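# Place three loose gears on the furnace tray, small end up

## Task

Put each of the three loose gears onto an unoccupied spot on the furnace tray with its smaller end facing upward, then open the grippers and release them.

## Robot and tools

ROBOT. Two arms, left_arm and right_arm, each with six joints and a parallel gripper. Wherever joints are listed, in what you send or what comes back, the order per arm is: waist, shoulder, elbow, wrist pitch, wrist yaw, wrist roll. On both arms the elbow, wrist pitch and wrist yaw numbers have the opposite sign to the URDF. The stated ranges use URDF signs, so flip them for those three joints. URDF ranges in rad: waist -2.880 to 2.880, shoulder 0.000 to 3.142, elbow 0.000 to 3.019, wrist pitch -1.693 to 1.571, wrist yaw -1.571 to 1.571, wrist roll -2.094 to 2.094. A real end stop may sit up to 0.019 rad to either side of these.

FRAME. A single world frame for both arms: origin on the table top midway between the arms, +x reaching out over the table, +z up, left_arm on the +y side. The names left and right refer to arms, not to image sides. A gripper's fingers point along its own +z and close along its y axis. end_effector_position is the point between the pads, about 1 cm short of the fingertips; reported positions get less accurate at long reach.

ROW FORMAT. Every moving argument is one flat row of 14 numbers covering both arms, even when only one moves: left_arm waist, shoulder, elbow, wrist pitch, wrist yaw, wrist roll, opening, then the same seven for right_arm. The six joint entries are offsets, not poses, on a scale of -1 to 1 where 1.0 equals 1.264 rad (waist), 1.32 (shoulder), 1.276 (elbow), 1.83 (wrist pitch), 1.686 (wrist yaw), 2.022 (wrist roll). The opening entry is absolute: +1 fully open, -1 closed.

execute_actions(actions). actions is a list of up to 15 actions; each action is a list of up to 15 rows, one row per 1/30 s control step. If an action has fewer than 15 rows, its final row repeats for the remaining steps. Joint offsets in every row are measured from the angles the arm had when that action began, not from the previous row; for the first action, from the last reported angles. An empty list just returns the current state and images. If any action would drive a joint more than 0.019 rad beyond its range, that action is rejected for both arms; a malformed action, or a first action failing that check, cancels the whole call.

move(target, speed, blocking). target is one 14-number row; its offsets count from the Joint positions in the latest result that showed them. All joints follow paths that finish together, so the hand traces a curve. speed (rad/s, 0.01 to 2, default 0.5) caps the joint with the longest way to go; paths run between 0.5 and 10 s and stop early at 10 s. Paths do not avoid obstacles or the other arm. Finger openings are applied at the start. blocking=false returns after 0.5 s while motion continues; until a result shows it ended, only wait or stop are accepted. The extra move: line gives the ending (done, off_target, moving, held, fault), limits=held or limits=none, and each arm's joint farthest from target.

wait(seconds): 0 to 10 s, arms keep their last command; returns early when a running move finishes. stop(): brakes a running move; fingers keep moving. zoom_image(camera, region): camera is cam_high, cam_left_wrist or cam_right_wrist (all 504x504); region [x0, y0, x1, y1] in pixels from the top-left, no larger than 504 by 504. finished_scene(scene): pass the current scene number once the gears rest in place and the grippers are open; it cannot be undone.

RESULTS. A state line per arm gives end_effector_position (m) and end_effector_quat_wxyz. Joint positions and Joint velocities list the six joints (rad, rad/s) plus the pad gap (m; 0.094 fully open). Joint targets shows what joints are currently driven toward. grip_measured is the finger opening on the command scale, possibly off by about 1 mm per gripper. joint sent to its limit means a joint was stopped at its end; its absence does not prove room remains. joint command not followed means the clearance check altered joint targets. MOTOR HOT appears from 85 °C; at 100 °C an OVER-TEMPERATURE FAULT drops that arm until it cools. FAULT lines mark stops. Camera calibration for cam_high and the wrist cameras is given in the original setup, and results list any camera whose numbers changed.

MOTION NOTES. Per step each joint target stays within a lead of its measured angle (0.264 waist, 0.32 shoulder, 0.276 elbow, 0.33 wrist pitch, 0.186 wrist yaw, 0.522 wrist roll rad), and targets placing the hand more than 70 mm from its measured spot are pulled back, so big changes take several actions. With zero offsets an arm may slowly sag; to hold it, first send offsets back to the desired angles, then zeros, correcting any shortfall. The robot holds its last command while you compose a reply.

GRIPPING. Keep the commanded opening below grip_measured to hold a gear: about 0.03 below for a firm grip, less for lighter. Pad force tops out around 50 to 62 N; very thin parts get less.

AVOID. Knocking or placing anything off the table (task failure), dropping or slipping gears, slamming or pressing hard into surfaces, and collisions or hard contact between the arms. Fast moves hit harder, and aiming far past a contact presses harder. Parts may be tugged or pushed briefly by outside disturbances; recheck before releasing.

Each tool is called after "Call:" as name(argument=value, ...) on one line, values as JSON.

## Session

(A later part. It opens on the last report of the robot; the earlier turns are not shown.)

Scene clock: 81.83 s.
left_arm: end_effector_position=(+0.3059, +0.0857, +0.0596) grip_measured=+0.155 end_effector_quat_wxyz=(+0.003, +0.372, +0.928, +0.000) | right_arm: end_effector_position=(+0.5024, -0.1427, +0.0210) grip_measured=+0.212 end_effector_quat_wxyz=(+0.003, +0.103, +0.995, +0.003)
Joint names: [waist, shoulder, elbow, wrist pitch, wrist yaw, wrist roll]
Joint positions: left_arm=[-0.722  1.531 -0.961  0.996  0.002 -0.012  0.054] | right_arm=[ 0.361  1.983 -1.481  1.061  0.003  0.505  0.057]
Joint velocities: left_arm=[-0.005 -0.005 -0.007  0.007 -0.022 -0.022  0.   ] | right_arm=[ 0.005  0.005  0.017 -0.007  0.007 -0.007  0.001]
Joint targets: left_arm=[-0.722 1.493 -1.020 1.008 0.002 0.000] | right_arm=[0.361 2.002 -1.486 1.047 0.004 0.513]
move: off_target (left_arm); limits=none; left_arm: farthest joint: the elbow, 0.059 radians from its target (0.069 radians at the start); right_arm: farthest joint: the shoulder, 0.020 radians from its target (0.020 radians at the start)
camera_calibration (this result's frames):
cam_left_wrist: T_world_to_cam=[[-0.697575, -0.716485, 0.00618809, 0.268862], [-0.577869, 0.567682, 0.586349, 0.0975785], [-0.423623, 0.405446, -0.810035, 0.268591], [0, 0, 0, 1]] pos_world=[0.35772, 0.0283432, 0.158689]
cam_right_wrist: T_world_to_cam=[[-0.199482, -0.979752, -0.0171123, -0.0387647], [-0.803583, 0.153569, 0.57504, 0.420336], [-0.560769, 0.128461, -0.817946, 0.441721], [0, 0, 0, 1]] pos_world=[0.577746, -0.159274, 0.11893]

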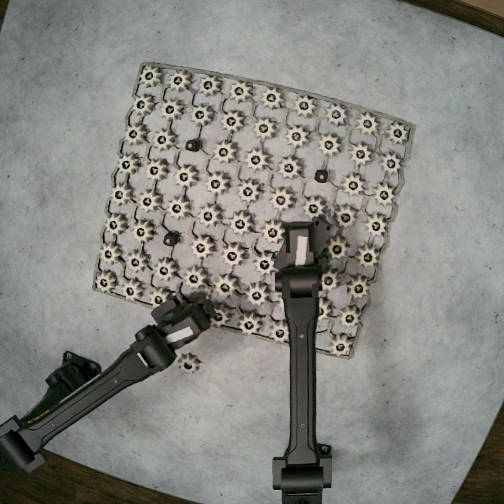

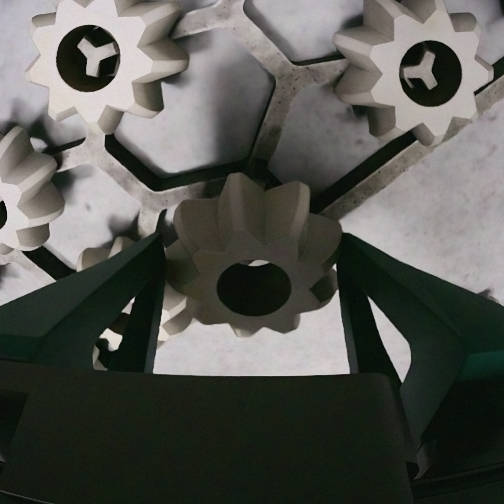

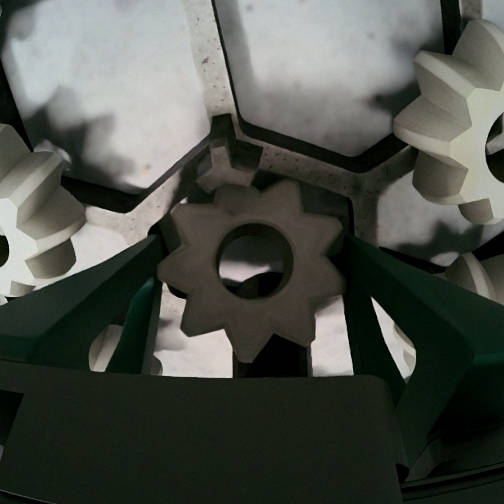

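Call:
zoom_image(camera="cam_left_wrist", region=[174,200,334,360])

Call:
zoom_image(camera="cam_right_wrist", region=[130,130,390,390])

Region (174, 200, 334, 360) of cam_left_wrist's 504x504 image, scaled by 3.150, with more detail than that image has.

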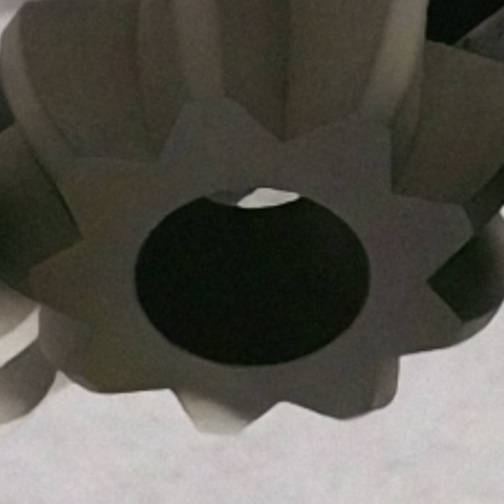

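Region (130, 130, 390, 390) of cam_right_wrist's 504x504 image, scaled by 1.938, with more detail than that image has.

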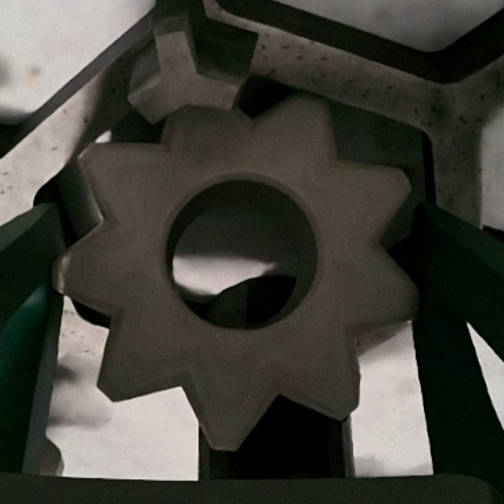

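Call:
zoom_image(camera="cam_right_wrist", region=[150,170,270,290])

Call:
zoom_image(camera="cam_right_wrist", region=[260,200,380,320])

Region (150, 170, 270, 290) of cam_right_wrist's 504x504 image, scaled by 4.200, with more detail than that image has.

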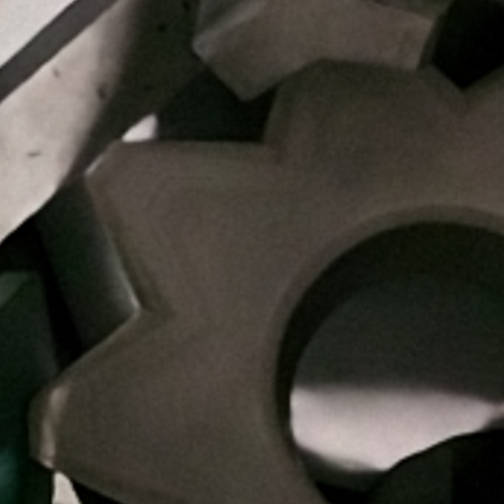

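Region (260, 200, 380, 320) of cam_right_wrist's 504x504 image, scaled by 4.200, with more detail than that image has.

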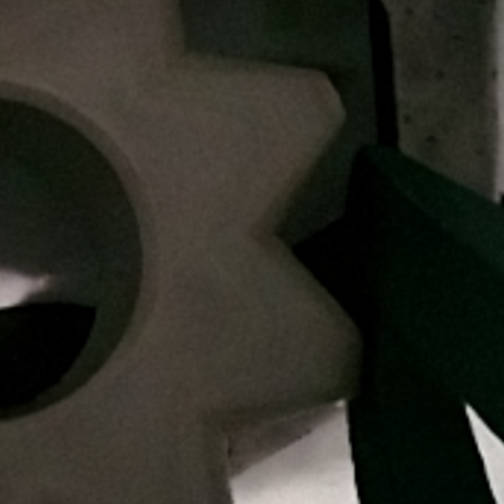

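Call:
execute_actions(actions=[[[0,-0.025,-0.04,-0.017,0,0,0.09, 0,0.015,-0.003,-0.008,0,0.004,0.12]],[[0,0,0,0,0,0,0.09, 0,0,0,0,0,0,0.10]]])

Scene clock: 89.60 s.
left_arm: end_effector_position=(+0.3063, +0.0853, +0.0571) grip_measured=+0.155 end_effector_quat_wxyz=(+0.007, +0.372, +0.928, -0.002) | right_arm: end_effector_position=(+0.5023, -0.1428, +0.0209) grip_measured=+0.191 end_effector_quat_wxyz=(+0.003, +0.103, +0.995, +0.003)
Joint names: [waist, shoulder, elbow, wrist pitch, wrist yaw, wrist roll]
Joint positions: left_arm=[-0.722  1.531 -0.953  0.98   0.002 -0.012  0.054] | right_arm=[ 0.361  1.983 -1.481  1.061  0.003  0.505  0.056]
Joint velocities: left_arm=[ 0.005  0.005 -0.007  0.012 -0.037 -0.037 -0.001] | right_arm=[-0.005 -0.005 -0.012  0.012  0.037  0.066  0.   ]
Joint targets: left_arm=[-0.722 1.531 -0.960 0.980 0.002 -0.012] | right_arm=[0.361 1.983 -1.481 1.061 0.003 0.505]
camera_calibration (this result's frames):
cam_left_wrist: T_world_to_cam=[[-0.697614, -0.716447, 0.0062159, 0.268882], [-0.581522, 0.57126, 0.579219, 0.10069], [-0.41853, 0.400456, -0.815149, 0.266117], [0, 0, 0, 1]] pos_world=[0.357507, 0.0285516, 0.156932]
cam_right_wrist: T_world_to_cam=[[-0.199489, -0.97976, -0.0165947, -0.0389111], [-0.803437, 0.153846, 0.575169, 0.420281], [-0.560975, 0.128073, -0.817866, 0.441599], [0, 0, 0, 1]] pos_world=[0.577633, -0.159339, 0.118791]

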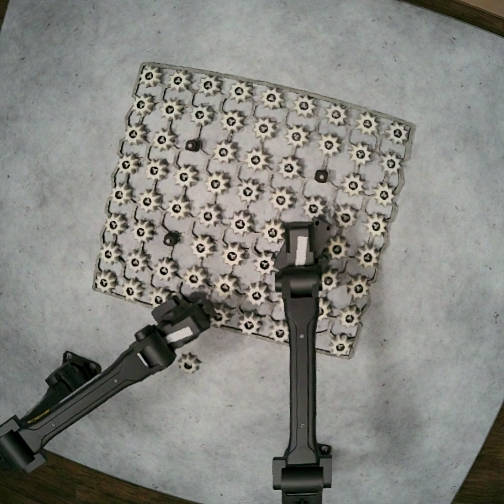

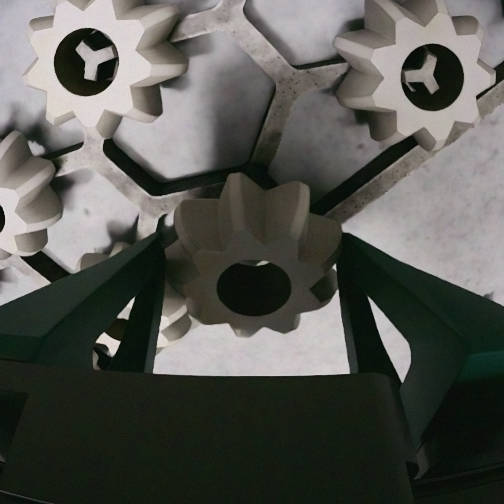

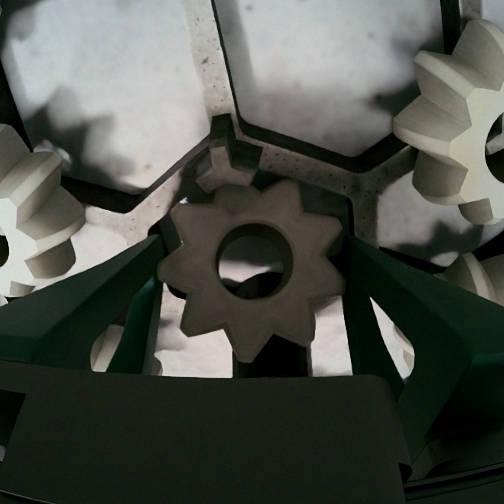

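Call:
move(target=[0,0,-0.024,-0.0142,0,0,0.09, 0,-0.070,-0.088,0.074,0,0,0.10], speed=0.12)

Scene clock: 92.40 s.
left_arm: end_effector_position=(+0.3071, +0.0845, +0.0561) grip_measured=+0.155 end_effector_quat_wxyz=(+0.010, +0.372, +0.928, -0.003) | right_arm: end_effector_position=(+0.4989, -0.1443, +0.0674) grip_measured=+0.191 end_effector_quat_wxyz=(-0.005, +0.103, +0.995, -0.002)
Joint names: [waist, shoulder, elbow, wrist pitch, wrist yaw, wrist roll]
Joint positions: left_arm=[-0.722  1.531 -0.95   0.969  0.002 -0.012  0.054] | right_arm=[ 0.361  1.932 -1.535  1.185  0.     0.505  0.056]
Joint velocities: left_arm=[-0.015 -0.005  0.002  0.012 -0.037  0.095 -0.001] | right_arm=[-0.015 -0.015  0.012 -0.002 -0.022  0.022  0.   ]
Joint targets: left_arm=[-0.722 1.531 -0.984 0.954 0.002 -0.012] | right_arm=[0.361 1.890 -1.593 1.197 0.003 0.505]
move: off_target (left_arm, right_arm); limits=none; left_arm: farthest joint: the elbow, 0.034 radians from its target (0.030 radians at the start); right_arm: farthest joint: the elbow, 0.058 radians from its target (0.112 radians at the start)
camera_calibration (this result's frames):
cam_left_wrist: T_world_to_cam=[[-0.697646, -0.716415, 0.00623851, 0.268892], [-0.584505, 0.574184, 0.573295, 0.103177], [-0.4143, 0.396311, -0.819325, 0.265148], [0, 0, 0, 1]] pos_world=[0.357749, 0.0283147, 0.156414]
cam_right_wrist: T_world_to_cam=[[-0.199673, -0.979848, -0.00528416, -0.0410011], [-0.793512, 0.158533, 0.587542, 0.385914], [-0.574865, 0.121509, -0.809176, 0.483335], [0, 0, 0, 1]] pos_world=[0.575892, -0.160084, 0.164146]

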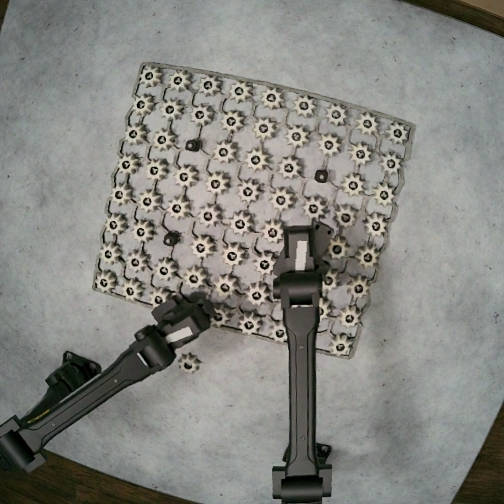

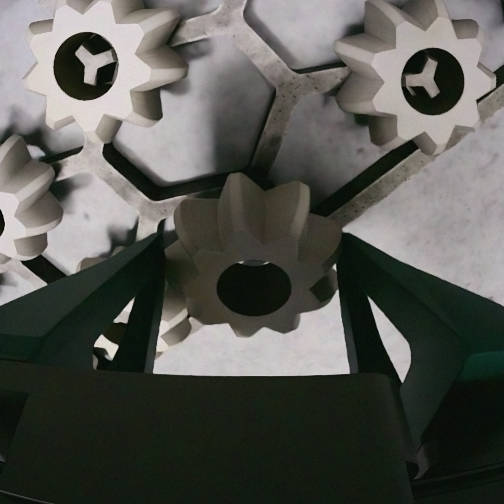

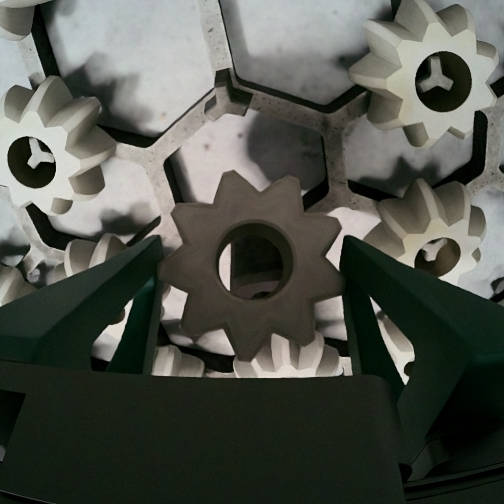

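Call:
execute_actions(actions=[[[0,0.012,-0.035,-0.005,0,0,0.09, 0,-0.03,-0.042,0.006,0,0,0.10],[0,0.018,-0.042,-0.005,0,0,0.09, 0,-0.03,-0.042,0.006,0,0,0.10],[0,0.024,-0.045,-0.005,0,0,0.09, 0,-0.03,-0.042,0.006,0,0,0.10]]])

Scene clock: 95.13 s.
left_arm: end_effector_position=(+0.3064, +0.0852, +0.0507) grip_measured=+0.155 end_effector_quat_wxyz=(+0.003, +0.372, +0.928, +0.000) | right_arm: end_effector_position=(+0.4989, -0.1443, +0.0674) grip_measured=+0.191 end_effector_quat_wxyz=(-0.005, +0.103, +0.995, -0.002)
Joint names: [waist, shoulder, elbow, wrist pitch, wrist yaw, wrist roll]
Joint positions: left_arm=[-0.722  1.547 -0.951  0.971  0.002 -0.012  0.054] | right_arm=[ 0.361  1.932 -1.535  1.185  0.     0.505  0.056]
Joint velocities: left_arm=[-0.005 -0.005 -0.007  0.002  0.037  0.081 -0.001] | right_arm=[-0.005 -0.015 -0.012  0.007  0.081 -0.022 -0.001]
Joint targets: left_arm=[-0.722 1.563 -1.007 0.960 0.002 -0.012] | right_arm=[0.361 1.892 -1.589 1.196 0.000 0.505]
camera_calibration (this result's frames):
cam_left_wrist: T_world_to_cam=[[-0.697575, -0.716485, 0.00618809, 0.268915], [-0.577869, 0.567682, 0.586349, 0.103335], [-0.423623, 0.405446, -0.810035, 0.261766], [0, 0, 0, 1]] pos_world=[0.358192, 0.0278805, 0.149785]
cam_right_wrist: T_world_to_cam=[[-0.199673, -0.979848, -0.00528416, -0.0410011], [-0.793512, 0.158533, 0.587542, 0.385914], [-0.574865, 0.121509, -0.809176, 0.483335], [0, 0, 0, 1]] pos_world=[0.575892, -0.160084, 0.164146]

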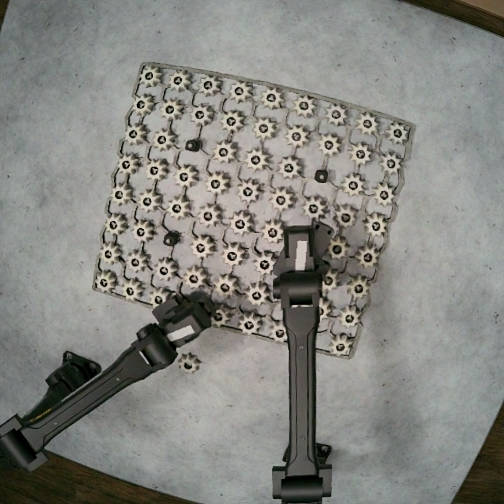

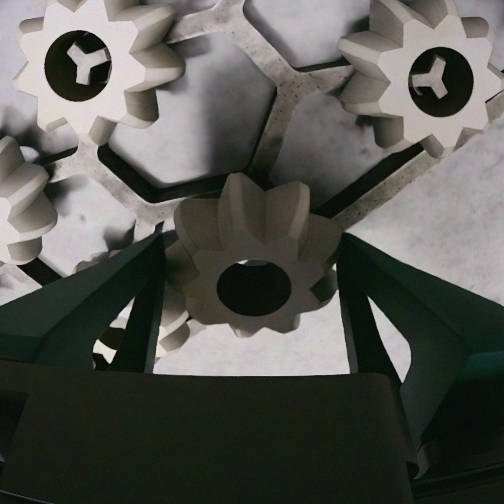

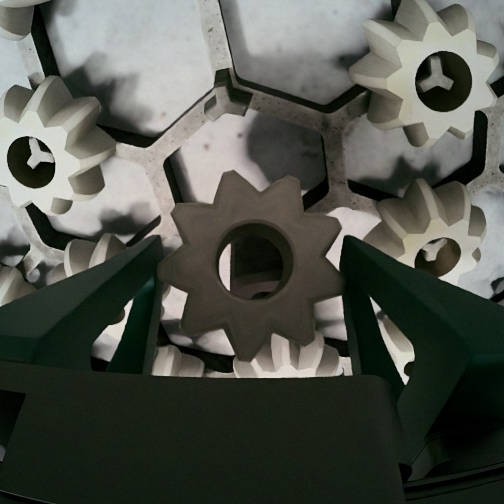

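Call:
zoom_image(camera="cam_left_wrist", region=[0,0,168,168])

Call:
zoom_image(camera="cam_left_wrist", region=[336,0,504,168])

Region (0, 0, 168, 168) of cam_left_wrist's 504x504 image, scaled by 3.000, with more detail than that image has.

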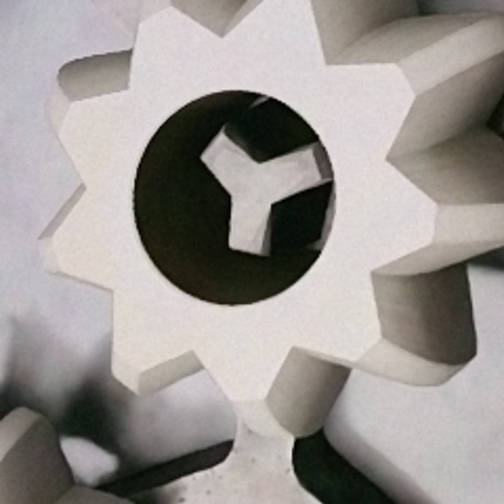

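Region (336, 0, 504, 168) of cam_left_wrist's 504x504 image, scaled by 3.000, with more detail than that image has.

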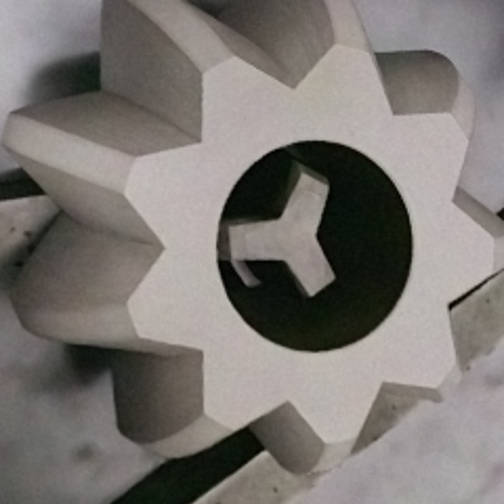

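Call:
execute_actions(actions=[[[0,0.012,-0.044,-0.008,0,0,0.09, 0,-0.03,-0.042,0.006,0,0,0.10],[0,0.012,-0.044,-0.014,0,0,0.09, 0,-0.03,-0.042,0.006,0,0,0.10],[0,0.012,-0.044,-0.014,0,0,0.09, 0,-0.03,-0.042,0.006,0,0,0.10],[0,0.012,-0.044,-0.016,0,0,0.09, 0,-0.03,-0.042,0.006,0,0,0.10],[0,0.014,-0.040,-0.018,0,0,0.09, 0,-0.03,-0.042,0.006,0,0,0.10],[0,0.016,-0.036,-0.020,0,0,0.09, 0,-0.03,-0.042,0.006,0,0,0.10],[0,0.018,-0.032,-0.022,0,0,0.09, 0,-0.03,-0.042,0.006,0,0,0.10],[0,0.020,-0.028,-0.024,0,0,0.09, 0,-0.03,-0.042,0.006,0,0,0.10],[0,0.022,-0.026,-0.025,0,0,0.09, 0,-0.03,-0.042,0.006,0,0,0.10],[0,0.024,-0.024,-0.026,0,0,0.09, 0,-0.03,-0.042,0.006,0,0,0.10],[0,0.026,-0.022,-0.027,0,0,0.09, 0,-0.03,-0.042,0.006,0,0,0.10],[0,0.027,-0.020,-0.028,0,0,0.09, 0,-0.03,-0.042,0.006,0,0,0.10]]])

Call:
wait(seconds=0.5)

Scene clock: 98.30 s.
left_arm: end_effector_position=(+0.3066, +0.0850, +0.0507) grip_measured=+0.155 end_effector_quat_wxyz=(+0.003, +0.372, +0.928, -0.000) | right_arm: end_effector_position=(+0.4989, -0.1443, +0.0674) grip_measured=+0.191 end_effector_quat_wxyz=(-0.005, +0.103, +0.995, -0.002)
Joint names: [waist, shoulder, elbow, wrist pitch, wrist yaw, wrist roll]
Joint positions: left_arm=[-0.722  1.547 -0.951  0.97   0.002 -0.012  0.054] | right_arm=[ 0.361  1.932 -1.535  1.185  0.     0.505  0.056]
Joint velocities: left_arm=[-0.005 -0.005  0.002 -0.012 -0.007 -0.125 -0.001] | right_arm=[-0.005 -0.005 -0.007  0.002  0.022 -0.022  0.001]
Joint targets: left_arm=[-0.722 1.582 -0.977 0.920 0.002 -0.012] | right_arm=[0.361 1.892 -1.589 1.196 0.000 0.505]
camera_calibration (this result's frames):
cam_left_wrist: T_world_to_cam=[[-0.69758, -0.71648, 0.00619175, 0.268915], [-0.578348, 0.568151, 0.585421, 0.103716], [-0.42296, 0.404797, -0.810706, 0.261818], [0, 0, 0, 1]] pos_world=[0.358312, 0.0277629, 0.149875]
cam_right_wrist: T_world_to_cam=[[-0.199673, -0.979848, -0.00528416, -0.0410011], [-0.793512, 0.158533, 0.587542, 0.385914], [-0.574865, 0.121509, -0.809176, 0.483335], [0, 0, 0, 1]] pos_world=[0.575892, -0.160084, 0.164146]

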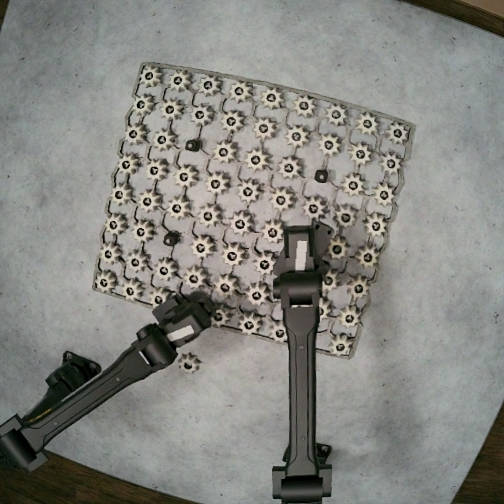

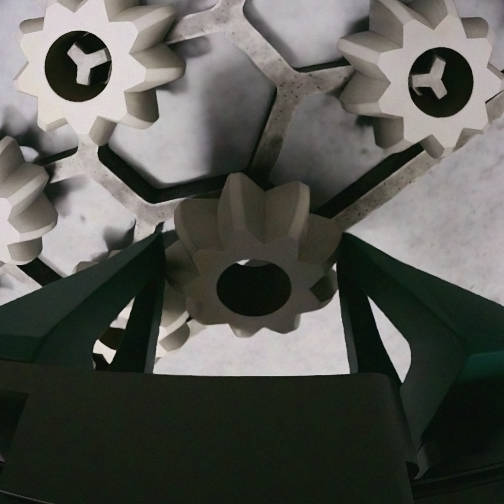

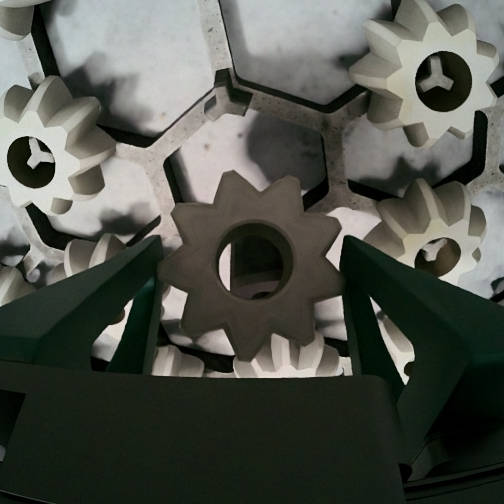

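Scene clock: 98.80 s.
left_arm: end_effector_position=(+0.3066, +0.0850, +0.0507) grip_measured=+0.155 end_effector_quat_wxyz=(+0.003, +0.372, +0.928, -0.000) | right_arm: end_effector_position=(+0.4989, -0.1443, +0.0674) grip_measured=+0.191 end_effector_quat_wxyz=(-0.005, +0.103, +0.995, -0.002)
Joint names: [waist, shoulder, elbow, wrist pitch, wrist yaw, wrist roll]
Joint positions: left_arm=[-0.722  1.547 -0.951  0.97   0.002 -0.012  0.054] | right_arm=[ 0.361  1.932 -1.535  1.185  0.     0.505  0.056]
Joint velocities: left_arm=[-0.005 -0.005 -0.002  0.012 -0.037  0.007  0.001] | right_arm=[ 0.005 -0.005  0.012 -0.002  0.022 -0.037  0.   ]
Joint targets: left_arm=[-0.722 1.582 -0.977 0.920 0.002 -0.012] | right_arm=[0.361 1.892 -1.589 1.196 0.000 0.505]
wait: 0.50 s; at rest by 0.17 s
camera_calibration (this result's frames):
cam_left_wrist: T_world_to_cam=[[-0.69758, -0.71648, 0.00619175, 0.268915], [-0.578348, 0.568151, 0.585421, 0.103716], [-0.42296, 0.404797, -0.810706, 0.261818], [0, 0, 0, 1]] pos_world=[0.358312, 0.0277629, 0.149875]
cam_right_wrist: T_world_to_cam=[[-0.199673, -0.979848, -0.00528416, -0.0410011], [-0.793512, 0.158533, 0.587542, 0.385914], [-0.574865, 0.121509, -0.809176, 0.483335], [0, 0, 0, 1]] pos_world=[0.575892, -0.160084, 0.164146]

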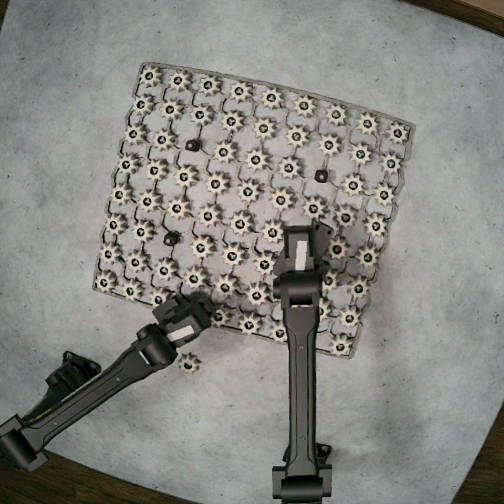

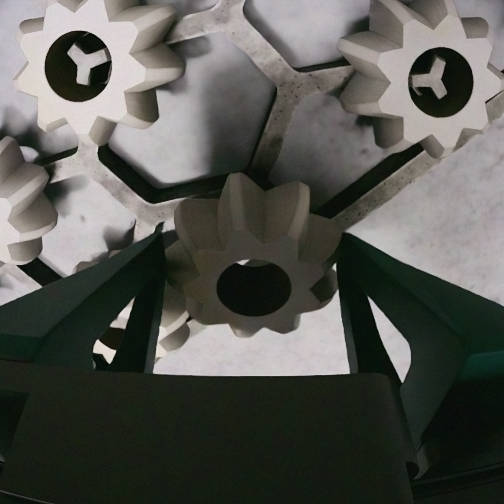

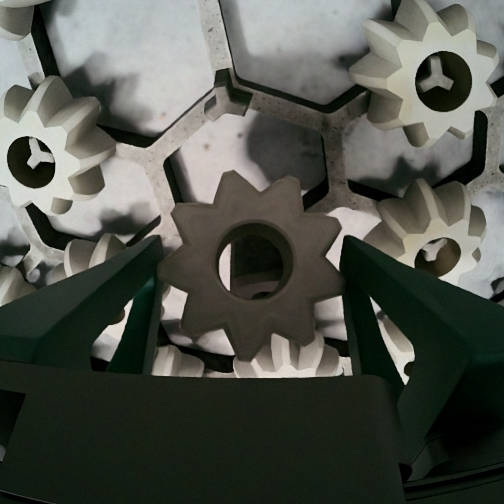

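Call:
zoom_image(camera="cam_left_wrist", region=[40,200,220,380])

Call:
zoom_image(camera="cam_high", region=[110,250,270,390])

Region (40, 200, 220, 380) of cam_left_wrist's 504x504 image, scaled by 2.800, with more detail than that image has.

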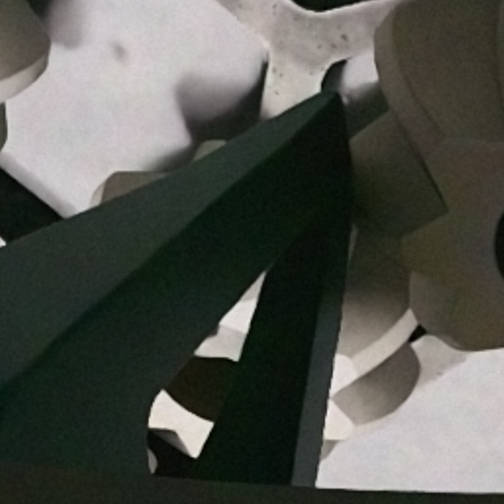

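Region (110, 250, 270, 390) of cam_high's 504x504 image, scaled by 3.150, with more detail than that image has; it fills the top 441 rows of this view, and the rest is white.

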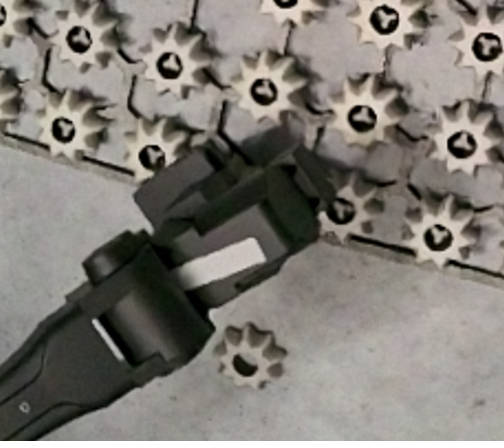

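Call:
move(target=[0,-0.094,-0.118,0.104,0,0,0.09, 0,-0.03,-0.042,0.006,0,0,0.10], speed=0.3)

Scene clock: 104.47 s.
left_arm: end_effector_position=(+0.3085, +0.0832, +0.1224) grip_measured=+0.155 end_effector_quat_wxyz=(+0.013, +0.372, +0.928, -0.004) | right_arm: end_effector_position=(+0.4960, -0.1452, +0.0647) grip_measured=+0.191 end_effector_quat_wxyz=(-0.008, +0.103, +0.995, -0.003)
Joint names: [waist, shoulder, elbow, wrist pitch, wrist yaw, wrist roll]
Joint positions: left_arm=[-0.722  1.444 -1.05   1.149  0.002 -0.012  0.054] | right_arm=[ 0.361  1.932 -1.528  1.185  0.     0.505  0.056]
Joint velocities: left_arm=[-0.005 -0.015  0.007  0.007 -0.066 -0.007  0.001] | right_arm=[ 0.005 -0.024 -0.007  0.002 -0.007 -0.007 -0.   ]
Joint targets: left_arm=[-0.722 1.423 -1.102 1.160 0.002 -0.012] | right_arm=[0.361 1.892 -1.589 1.196 0.000 0.505]
move: off_target (left_arm, right_arm); limits=none; left_arm: farthest joint: the elbow, 0.051 radians from its target (0.150 radians at the start); right_arm: farthest joint: the elbow, 0.061 radians from its target (0.053 radians at the start)
camera_calibration (this result's frames):
cam_left_wrist: T_world_to_cam=[[-0.697678, -0.716384, 0.0062608, 0.268476], [-0.587457, 0.577077, 0.567341, 0.0681554], [-0.410047, 0.392144, -0.823459, 0.320137], [0, 0, 0, 1]] pos_world=[0.35862, 0.0274614, 0.223272]
cam_right_wrist: T_world_to_cam=[[-0.199698, -0.979856, -0.0016231, -0.042686], [-0.789209, 0.159861, 0.592953, 0.38304], [-0.580749, 0.119692, -0.805235, 0.48204], [0, 0, 0, 1]] pos_world=[0.573718, -0.160756, 0.160962]

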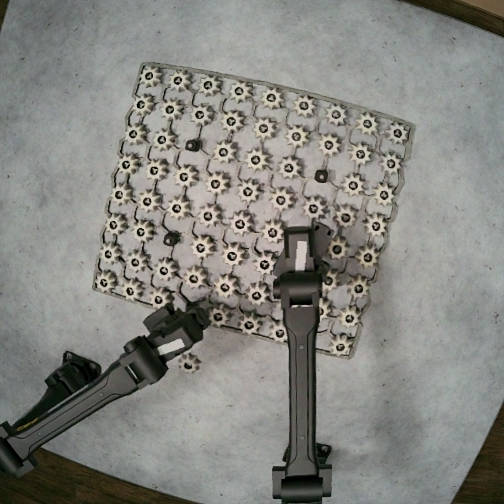

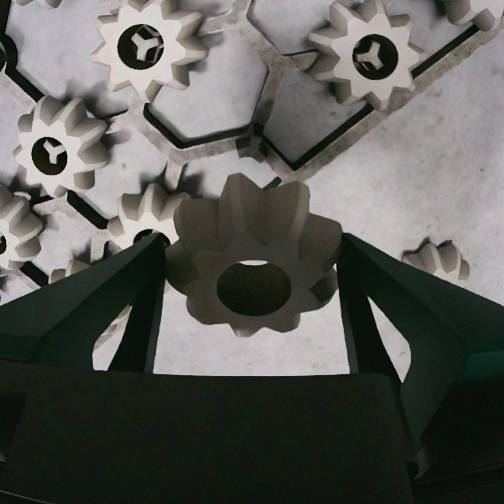

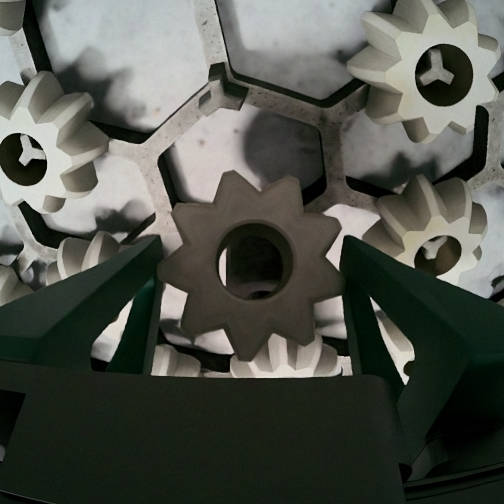

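Call:
zoom_image(camera="cam_left_wrist", region=[190,80,330,220])

Region (190, 80, 330, 220) of cam_left_wrist's 504x504 image, scaled by 3.600, with more detail than that image has.

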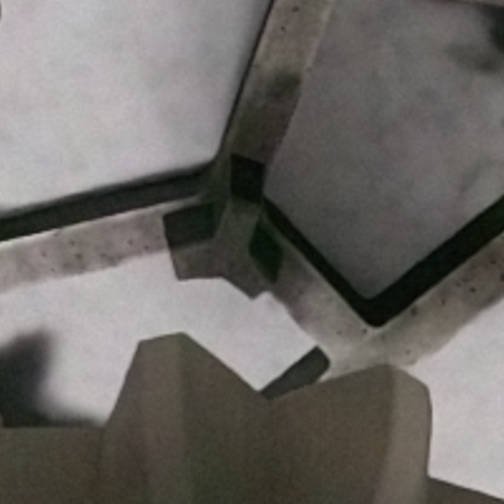

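Call:
move(target=[-0.009,0.094,0.032,-0.099,0,0,0.09, 0,-0.03,-0.048,0.006,0,0,0.10], speed=0.25)

Scene clock: 106.67 s.
left_arm: end_effector_position=(+0.3194, +0.0725, +0.0602) grip_measured=+0.155 end_effector_quat_wxyz=(+0.012, +0.372, +0.928, -0.004) | right_arm: end_effector_position=(+0.4953, -0.1454, +0.0641) grip_measured=+0.191 end_effector_quat_wxyz=(-0.009, +0.103, +0.995, -0.004)
Joint names: [waist, shoulder, elbow, wrist pitch, wrist yaw, wrist roll]
Joint positions: left_arm=[-0.722  1.563 -1.001  0.983  0.002 -0.012  0.054] | right_arm=[ 0.361  1.932 -1.526  1.185  0.     0.505  0.056]
Joint velocities: left_arm=[-0.015 -0.015  0.017  0.027  0.037 -0.007 -0.   ] | right_arm=[ 0.005 -0.005  0.002  0.012 -0.051  0.037  0.002]
Joint targets: left_arm=[-0.733 1.568 -1.009 0.967 0.002 -0.012] | right_arm=[0.361 1.892 -1.589 1.196 0.000 0.505]
move: off_target (right_arm); limits=none; left_arm: farthest joint: the wrist pitch, 0.015 radians from its target (0.181 radians at the start); right_arm: farthest joint: the elbow, 0.064 radians from its target (0.062 radians at the start)
camera_calibration (this result's frames):
cam_left_wrist: T_world_to_cam=[[-0.697668, -0.716394, 0.00625379, 0.268817], [-0.586528, 0.576166, 0.569225, 0.115698], [-0.411392, 0.393462, -0.822158, 0.277887], [0, 0, 0, 1]] pos_world=[0.369726, 0.0165793, 0.160928]
cam_right_wrist: T_world_to_cam=[[-0.1997, -0.979857, -0.000707812, -0.0431076], [-0.788127, 0.160195, 0.5943, 0.382323], [-0.582216, 0.11924, -0.804243, 0.481712], [0, 0, 0, 1]] pos_world=[0.573171, -0.160925, 0.160168]

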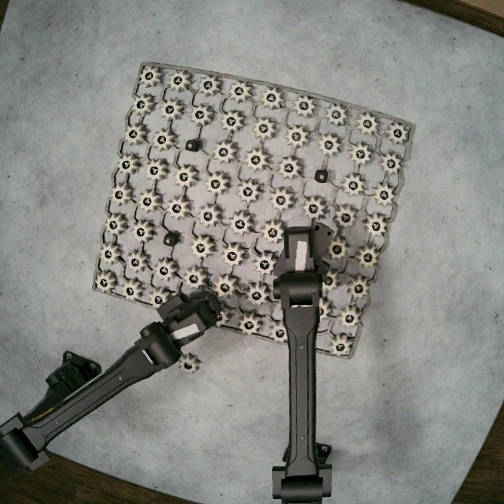

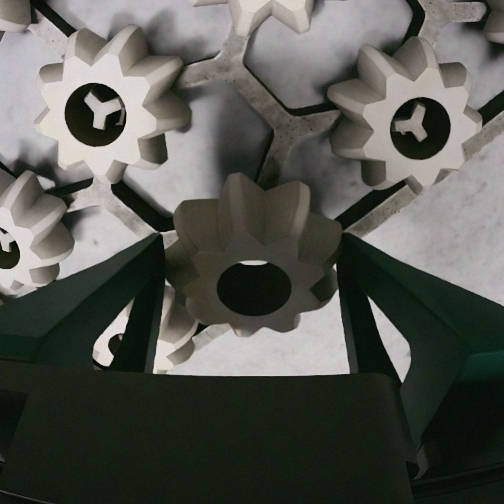

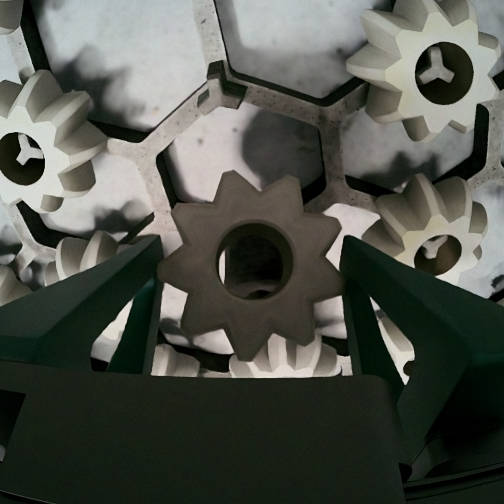

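Call:
move(target=[-0.013,0.002,0.020,-0.019,0,0,0.09, 0,-0.03,-0.05,0.006,0,0,0.10], speed=0.05)

Scene clock: 108.80 s.
left_arm: end_effector_position=(+0.3114, +0.0779, +0.0500) grip_measured=+0.155 end_effector_quat_wxyz=(+0.007, +0.374, +0.927, -0.002) | right_arm: end_effector_position=(+0.4958, -0.1453, +0.0646) grip_measured=+0.191 end_effector_quat_wxyz=(-0.009, +0.103, +0.995, -0.003)
Joint names: [waist, shoulder, elbow, wrist pitch, wrist yaw, wrist roll]
Joint positions: left_arm=[-0.726  1.563 -0.969  0.963  0.002 -0.012  0.054] | right_arm=[ 0.361  1.932 -1.527  1.185  0.     0.505  0.056]
Joint velocities: left_arm=[ 0.005 -0.015  0.007  0.007  0.022 -0.066 -0.002] | right_arm=[-0.015  0.005  0.002  0.012 -0.037 -0.066 -0.   ]
Joint targets: left_arm=[-0.738 1.566 -0.975 0.948 0.002 -0.012] | right_arm=[0.361 1.892 -1.589 1.196 0.000 0.505]
move: off_target (right_arm); limits=none; left_arm: farthest joint: the wrist pitch, 0.015 radians from its target (0.034 radians at the start); right_arm: farthest joint: the elbow, 0.063 radians from its target (0.064 radians at the start)
camera_calibration (this result's frames):
cam_left_wrist: T_world_to_cam=[[-0.700616, -0.713512, 0.0062171, 0.267898], [-0.579276, 0.573851, 0.578908, 0.111103], [-0.416625, 0.40199, -0.815369, 0.26471], [0, 0, 0, 1]] pos_world=[0.362338, 0.0209812, 0.149852]
cam_right_wrist: T_world_to_cam=[[-0.199698, -0.979856, -0.00144004, -0.0427703], [-0.788993, 0.159928, 0.593223, 0.382896], [-0.581043, 0.119602, -0.805037, 0.481974], [0, 0, 0, 1]] pos_world=[0.573609, -0.16079, 0.160803]

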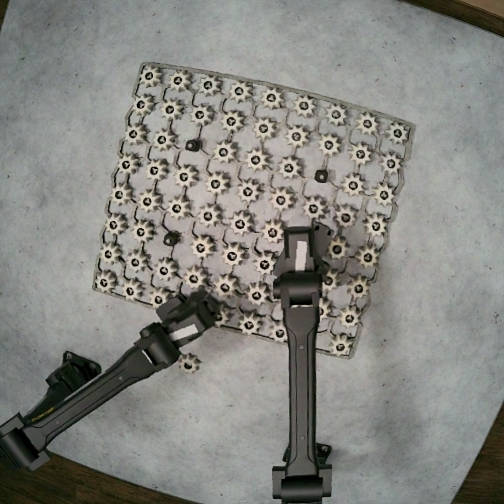

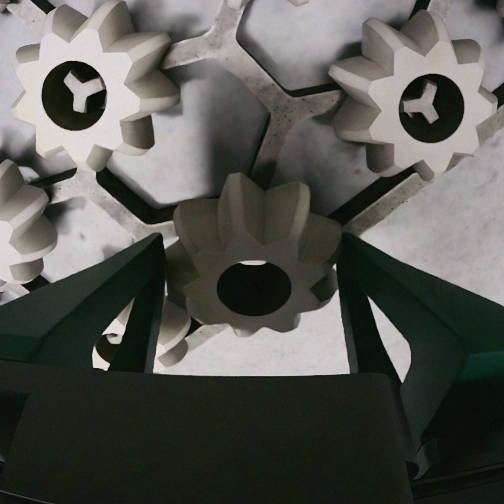

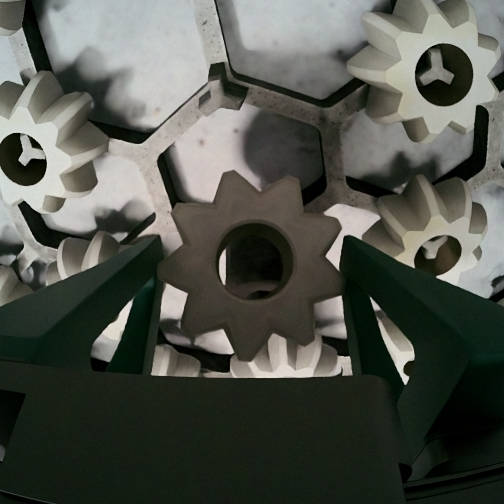

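Call:
move(target=[-0.004,0.028,0.0095,-0.031,0,0,0.09, 0,-0.03,-0.049,0.006,0,0,0.10], speed=0.06)

Scene clock: 110.73 s.
left_arm: end_effector_position=(+0.3114, +0.0783, +0.0358) grip_measured=+0.155 end_effector_quat_wxyz=(+0.007, +0.374, +0.927, -0.001) | right_arm: end_effector_position=(+0.4958, -0.1453, +0.0646) grip_measured=+0.191 end_effector_quat_wxyz=(-0.009, +0.103, +0.995, -0.003)
Joint names: [waist, shoulder, elbow, wrist pitch, wrist yaw, wrist roll]
Joint positions: left_arm=[-0.726  1.586 -0.952  0.923  0.004 -0.012  0.054] | right_arm=[ 0.361  1.932 -1.527  1.185  0.     0.505  0.056]
Joint velocities: left_arm=[ 0.015 -0.005 -0.007 -0.007  0.051  0.037 -0.001] | right_arm=[-0.005 -0.015 -0.017 -0.007 -0.037 -0.037 -0.001]
Joint targets: left_arm=[-0.731 1.600 -0.957 0.906 0.002 -0.012] | right_arm=[0.361 1.892 -1.590 1.196 0.000 0.505]
move: off_target (right_arm); limits=none; left_arm: farthest joint: the wrist pitch, 0.017 radians from its target (0.057 radians at the start); right_arm: farthest joint: the elbow, 0.062 radians from its target (0.062 radians at the start)
camera_calibration (this result's frames):
cam_left_wrist: T_world_to_cam=[[-0.700604, -0.713535, 0.00468896, 0.268303], [-0.579595, 0.5729, 0.57953, 0.119264], [-0.416202, 0.403304, -0.814937, 0.252686], [0, 0, 0, 1]] pos_world=[0.362267, 0.0212079, 0.135548]
cam_right_wrist: T_world_to_cam=[[-0.199698, -0.979856, -0.00144004, -0.0427703], [-0.788993, 0.159928, 0.593223, 0.382896], [-0.581043, 0.119602, -0.805037, 0.481974], [0, 0, 0, 1]] pos_world=[0.573609, -0.16079, 0.160803]

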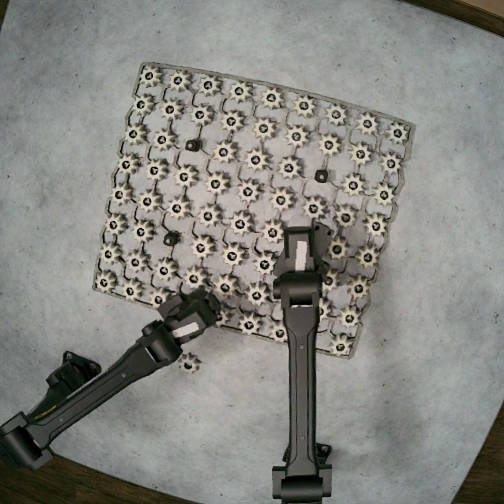

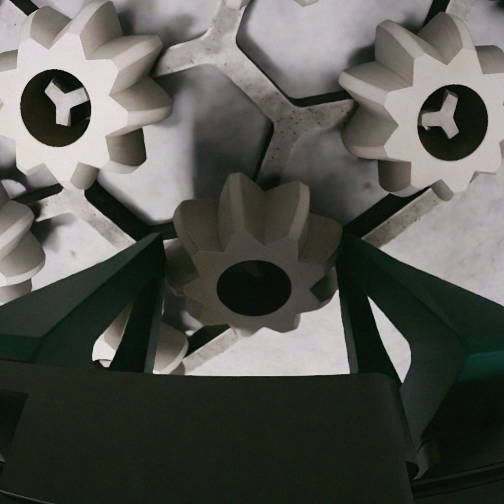

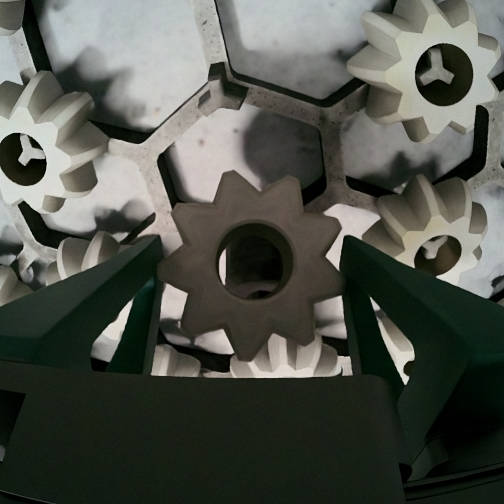

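Call:
move(target=[-0.004,0.018,0.001,-0.017,0,0,0.09, 0,-0.03,-0.049,0.006,0,0,0.10], speed=0.05)

Scene clock: 112.77 s.
left_arm: end_effector_position=(+0.3116, +0.0786, +0.0312) grip_measured=+0.155 end_effector_quat_wxyz=(+0.007, +0.374, +0.927, +0.000) | right_arm: end_effector_position=(+0.4958, -0.1453, +0.0646) grip_measured=+0.191 end_effector_quat_wxyz=(-0.009, +0.103, +0.995, -0.003)
Joint names: [waist, shoulder, elbow, wrist pitch, wrist yaw, wrist roll]
Joint positions: left_arm=[-0.726  1.595 -0.947  0.911  0.006 -0.012  0.054] | right_arm=[ 0.361  1.932 -1.527  1.185  0.     0.505  0.056]
Joint velocities: left_arm=[-0.005  0.015 -0.007 -0.007 -0.037 -0.037  0.001] | right_arm=[-0.015 -0.005 -0.002  0.002 -0.051 -0.022  0.001]
Joint targets: left_arm=[-0.731 1.610 -0.950 0.892 0.004 -0.012] | right_arm=[0.361 1.892 -1.590 1.196 0.000 0.505]
move: off_target (right_arm); limits=none; left_arm: farthest joint: the wrist pitch, 0.019 radians from its target (0.031 radians at the start); right_arm: farthest joint: the elbow, 0.062 radians from its target (0.062 radians at the start)
camera_calibration (this result's frames):
cam_left_wrist: T_world_to_cam=[[-0.700586, -0.713564, 0.00239667, 0.268787], [-0.580072, 0.571472, 0.580462, 0.122101], [-0.415566, 0.405273, -0.814284, 0.248517], [0, 0, 0, 1]] pos_world=[0.362411, 0.0213018, 0.130844]
cam_right_wrist: T_world_to_cam=[[-0.199698, -0.979856, -0.00144004, -0.0427703], [-0.788993, 0.159928, 0.593223, 0.382896], [-0.581043, 0.119602, -0.805037, 0.481974], [0, 0, 0, 1]] pos_world=[0.573609, -0.16079, 0.160803]

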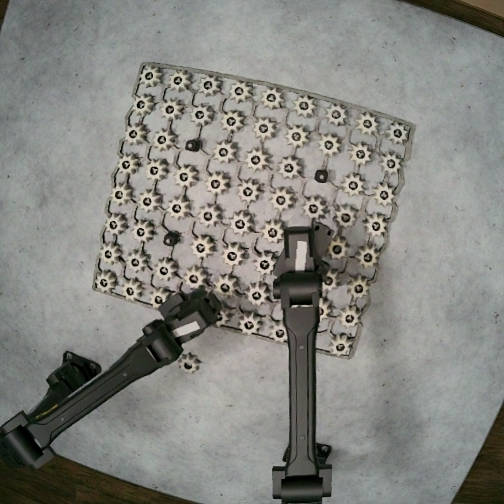

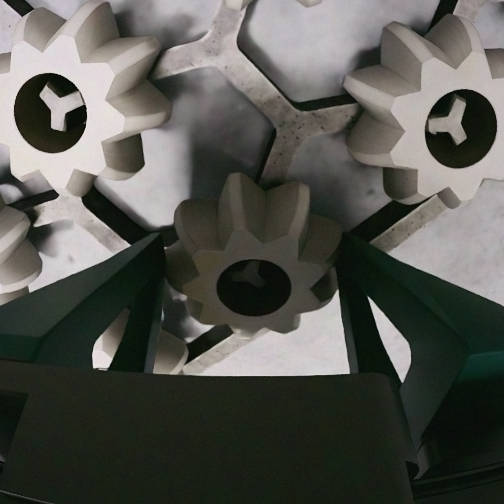

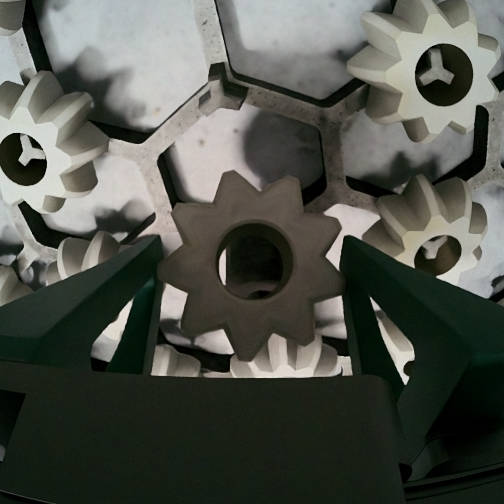

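Call:
zoom_image(camera="cam_left_wrist", region=[194,230,314,350])

Region (194, 230, 314, 350) of cam_left_wrist's 504x504 image, scaled by 4.200, with more detail than that image has.

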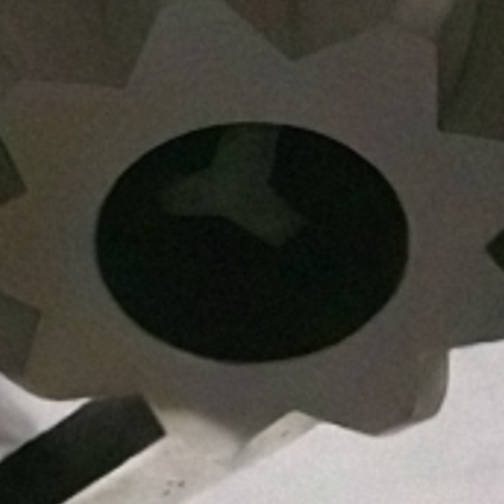

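Call:
execute_actions(actions=[[[-0.004,0.013,0,-0.011,0,0,0.09, 0,-0.03,-0.049,0.006,0,0,0.10],[-0.004,0.014,0,-0.012,0,0,0.09, 0,-0.03,-0.049,0.006,0,0,0.10],[-0.004,0.015,0.001,-0.013,0,0,0.09, 0,-0.03,-0.049,0.006,0,0,0.10],[-0.004,0.016,0.001,-0.014,0,0,0.09, 0,-0.03,-0.049,0.006,0,0,0.10],[-0.004,0.017,0.002,-0.014,0,0,0.09, 0,-0.03,-0.049,0.006,0,0,0.10]]])

Scene clock: 113.97 s.
left_arm: end_effector_position=(+0.3119, +0.0786, +0.0307) grip_measured=+0.155 end_effector_quat_wxyz=(+0.008, +0.374, +0.927, +0.000) | right_arm: end_effector_position=(+0.4958, -0.1453, +0.0646) grip_measured=+0.191 end_effector_quat_wxyz=(-0.009, +0.103, +0.995, -0.003)
Joint names: [waist, shoulder, elbow, wrist pitch, wrist yaw, wrist roll]
Joint positions: left_arm=[-0.726  1.595 -0.946  0.907  0.007 -0.012  0.054] | right_arm=[ 0.361  1.932 -1.527  1.185  0.     0.505  0.056]
Joint velocities: left_arm=[ 0.005  0.005  0.002 -0.002 -0.007 -0.037  0.   ] | right_arm=[ 0.005 -0.015  0.022  0.007 -0.007  0.022  0.   ]
Joint targets: left_arm=[-0.731 1.617 -0.945 0.885 0.006 -0.012] | right_arm=[0.361 1.892 -1.590 1.196 0.000 0.505]
camera_calibration (this result's frames):
cam_left_wrist: T_world_to_cam=[[-0.700584, -0.713568, 0.00164111, 0.268941], [-0.581332, 0.572085, 0.578595, 0.12294], [-0.413806, 0.4044, -0.815613, 0.247828], [0, 0, 0, 1]] pos_world=[0.362437, 0.0213538, 0.130558]
cam_right_wrist: T_world_to_cam=[[-0.199698, -0.979856, -0.00144004, -0.0427703], [-0.788993, 0.159928, 0.593223, 0.382896], [-0.581043, 0.119602, -0.805037, 0.481974], [0, 0, 0, 1]] pos_world=[0.573609, -0.16079, 0.160803]

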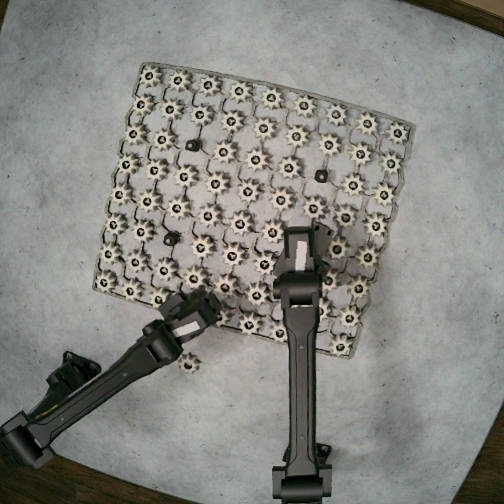

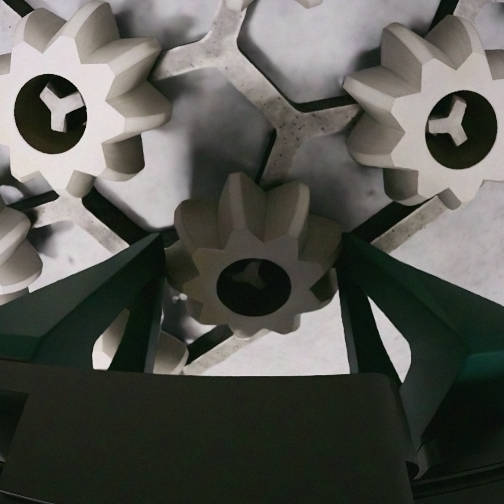

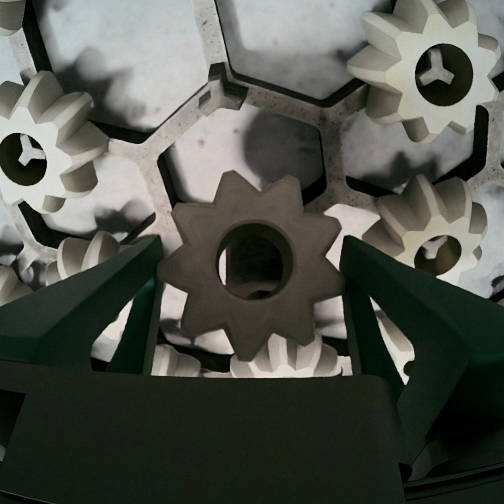

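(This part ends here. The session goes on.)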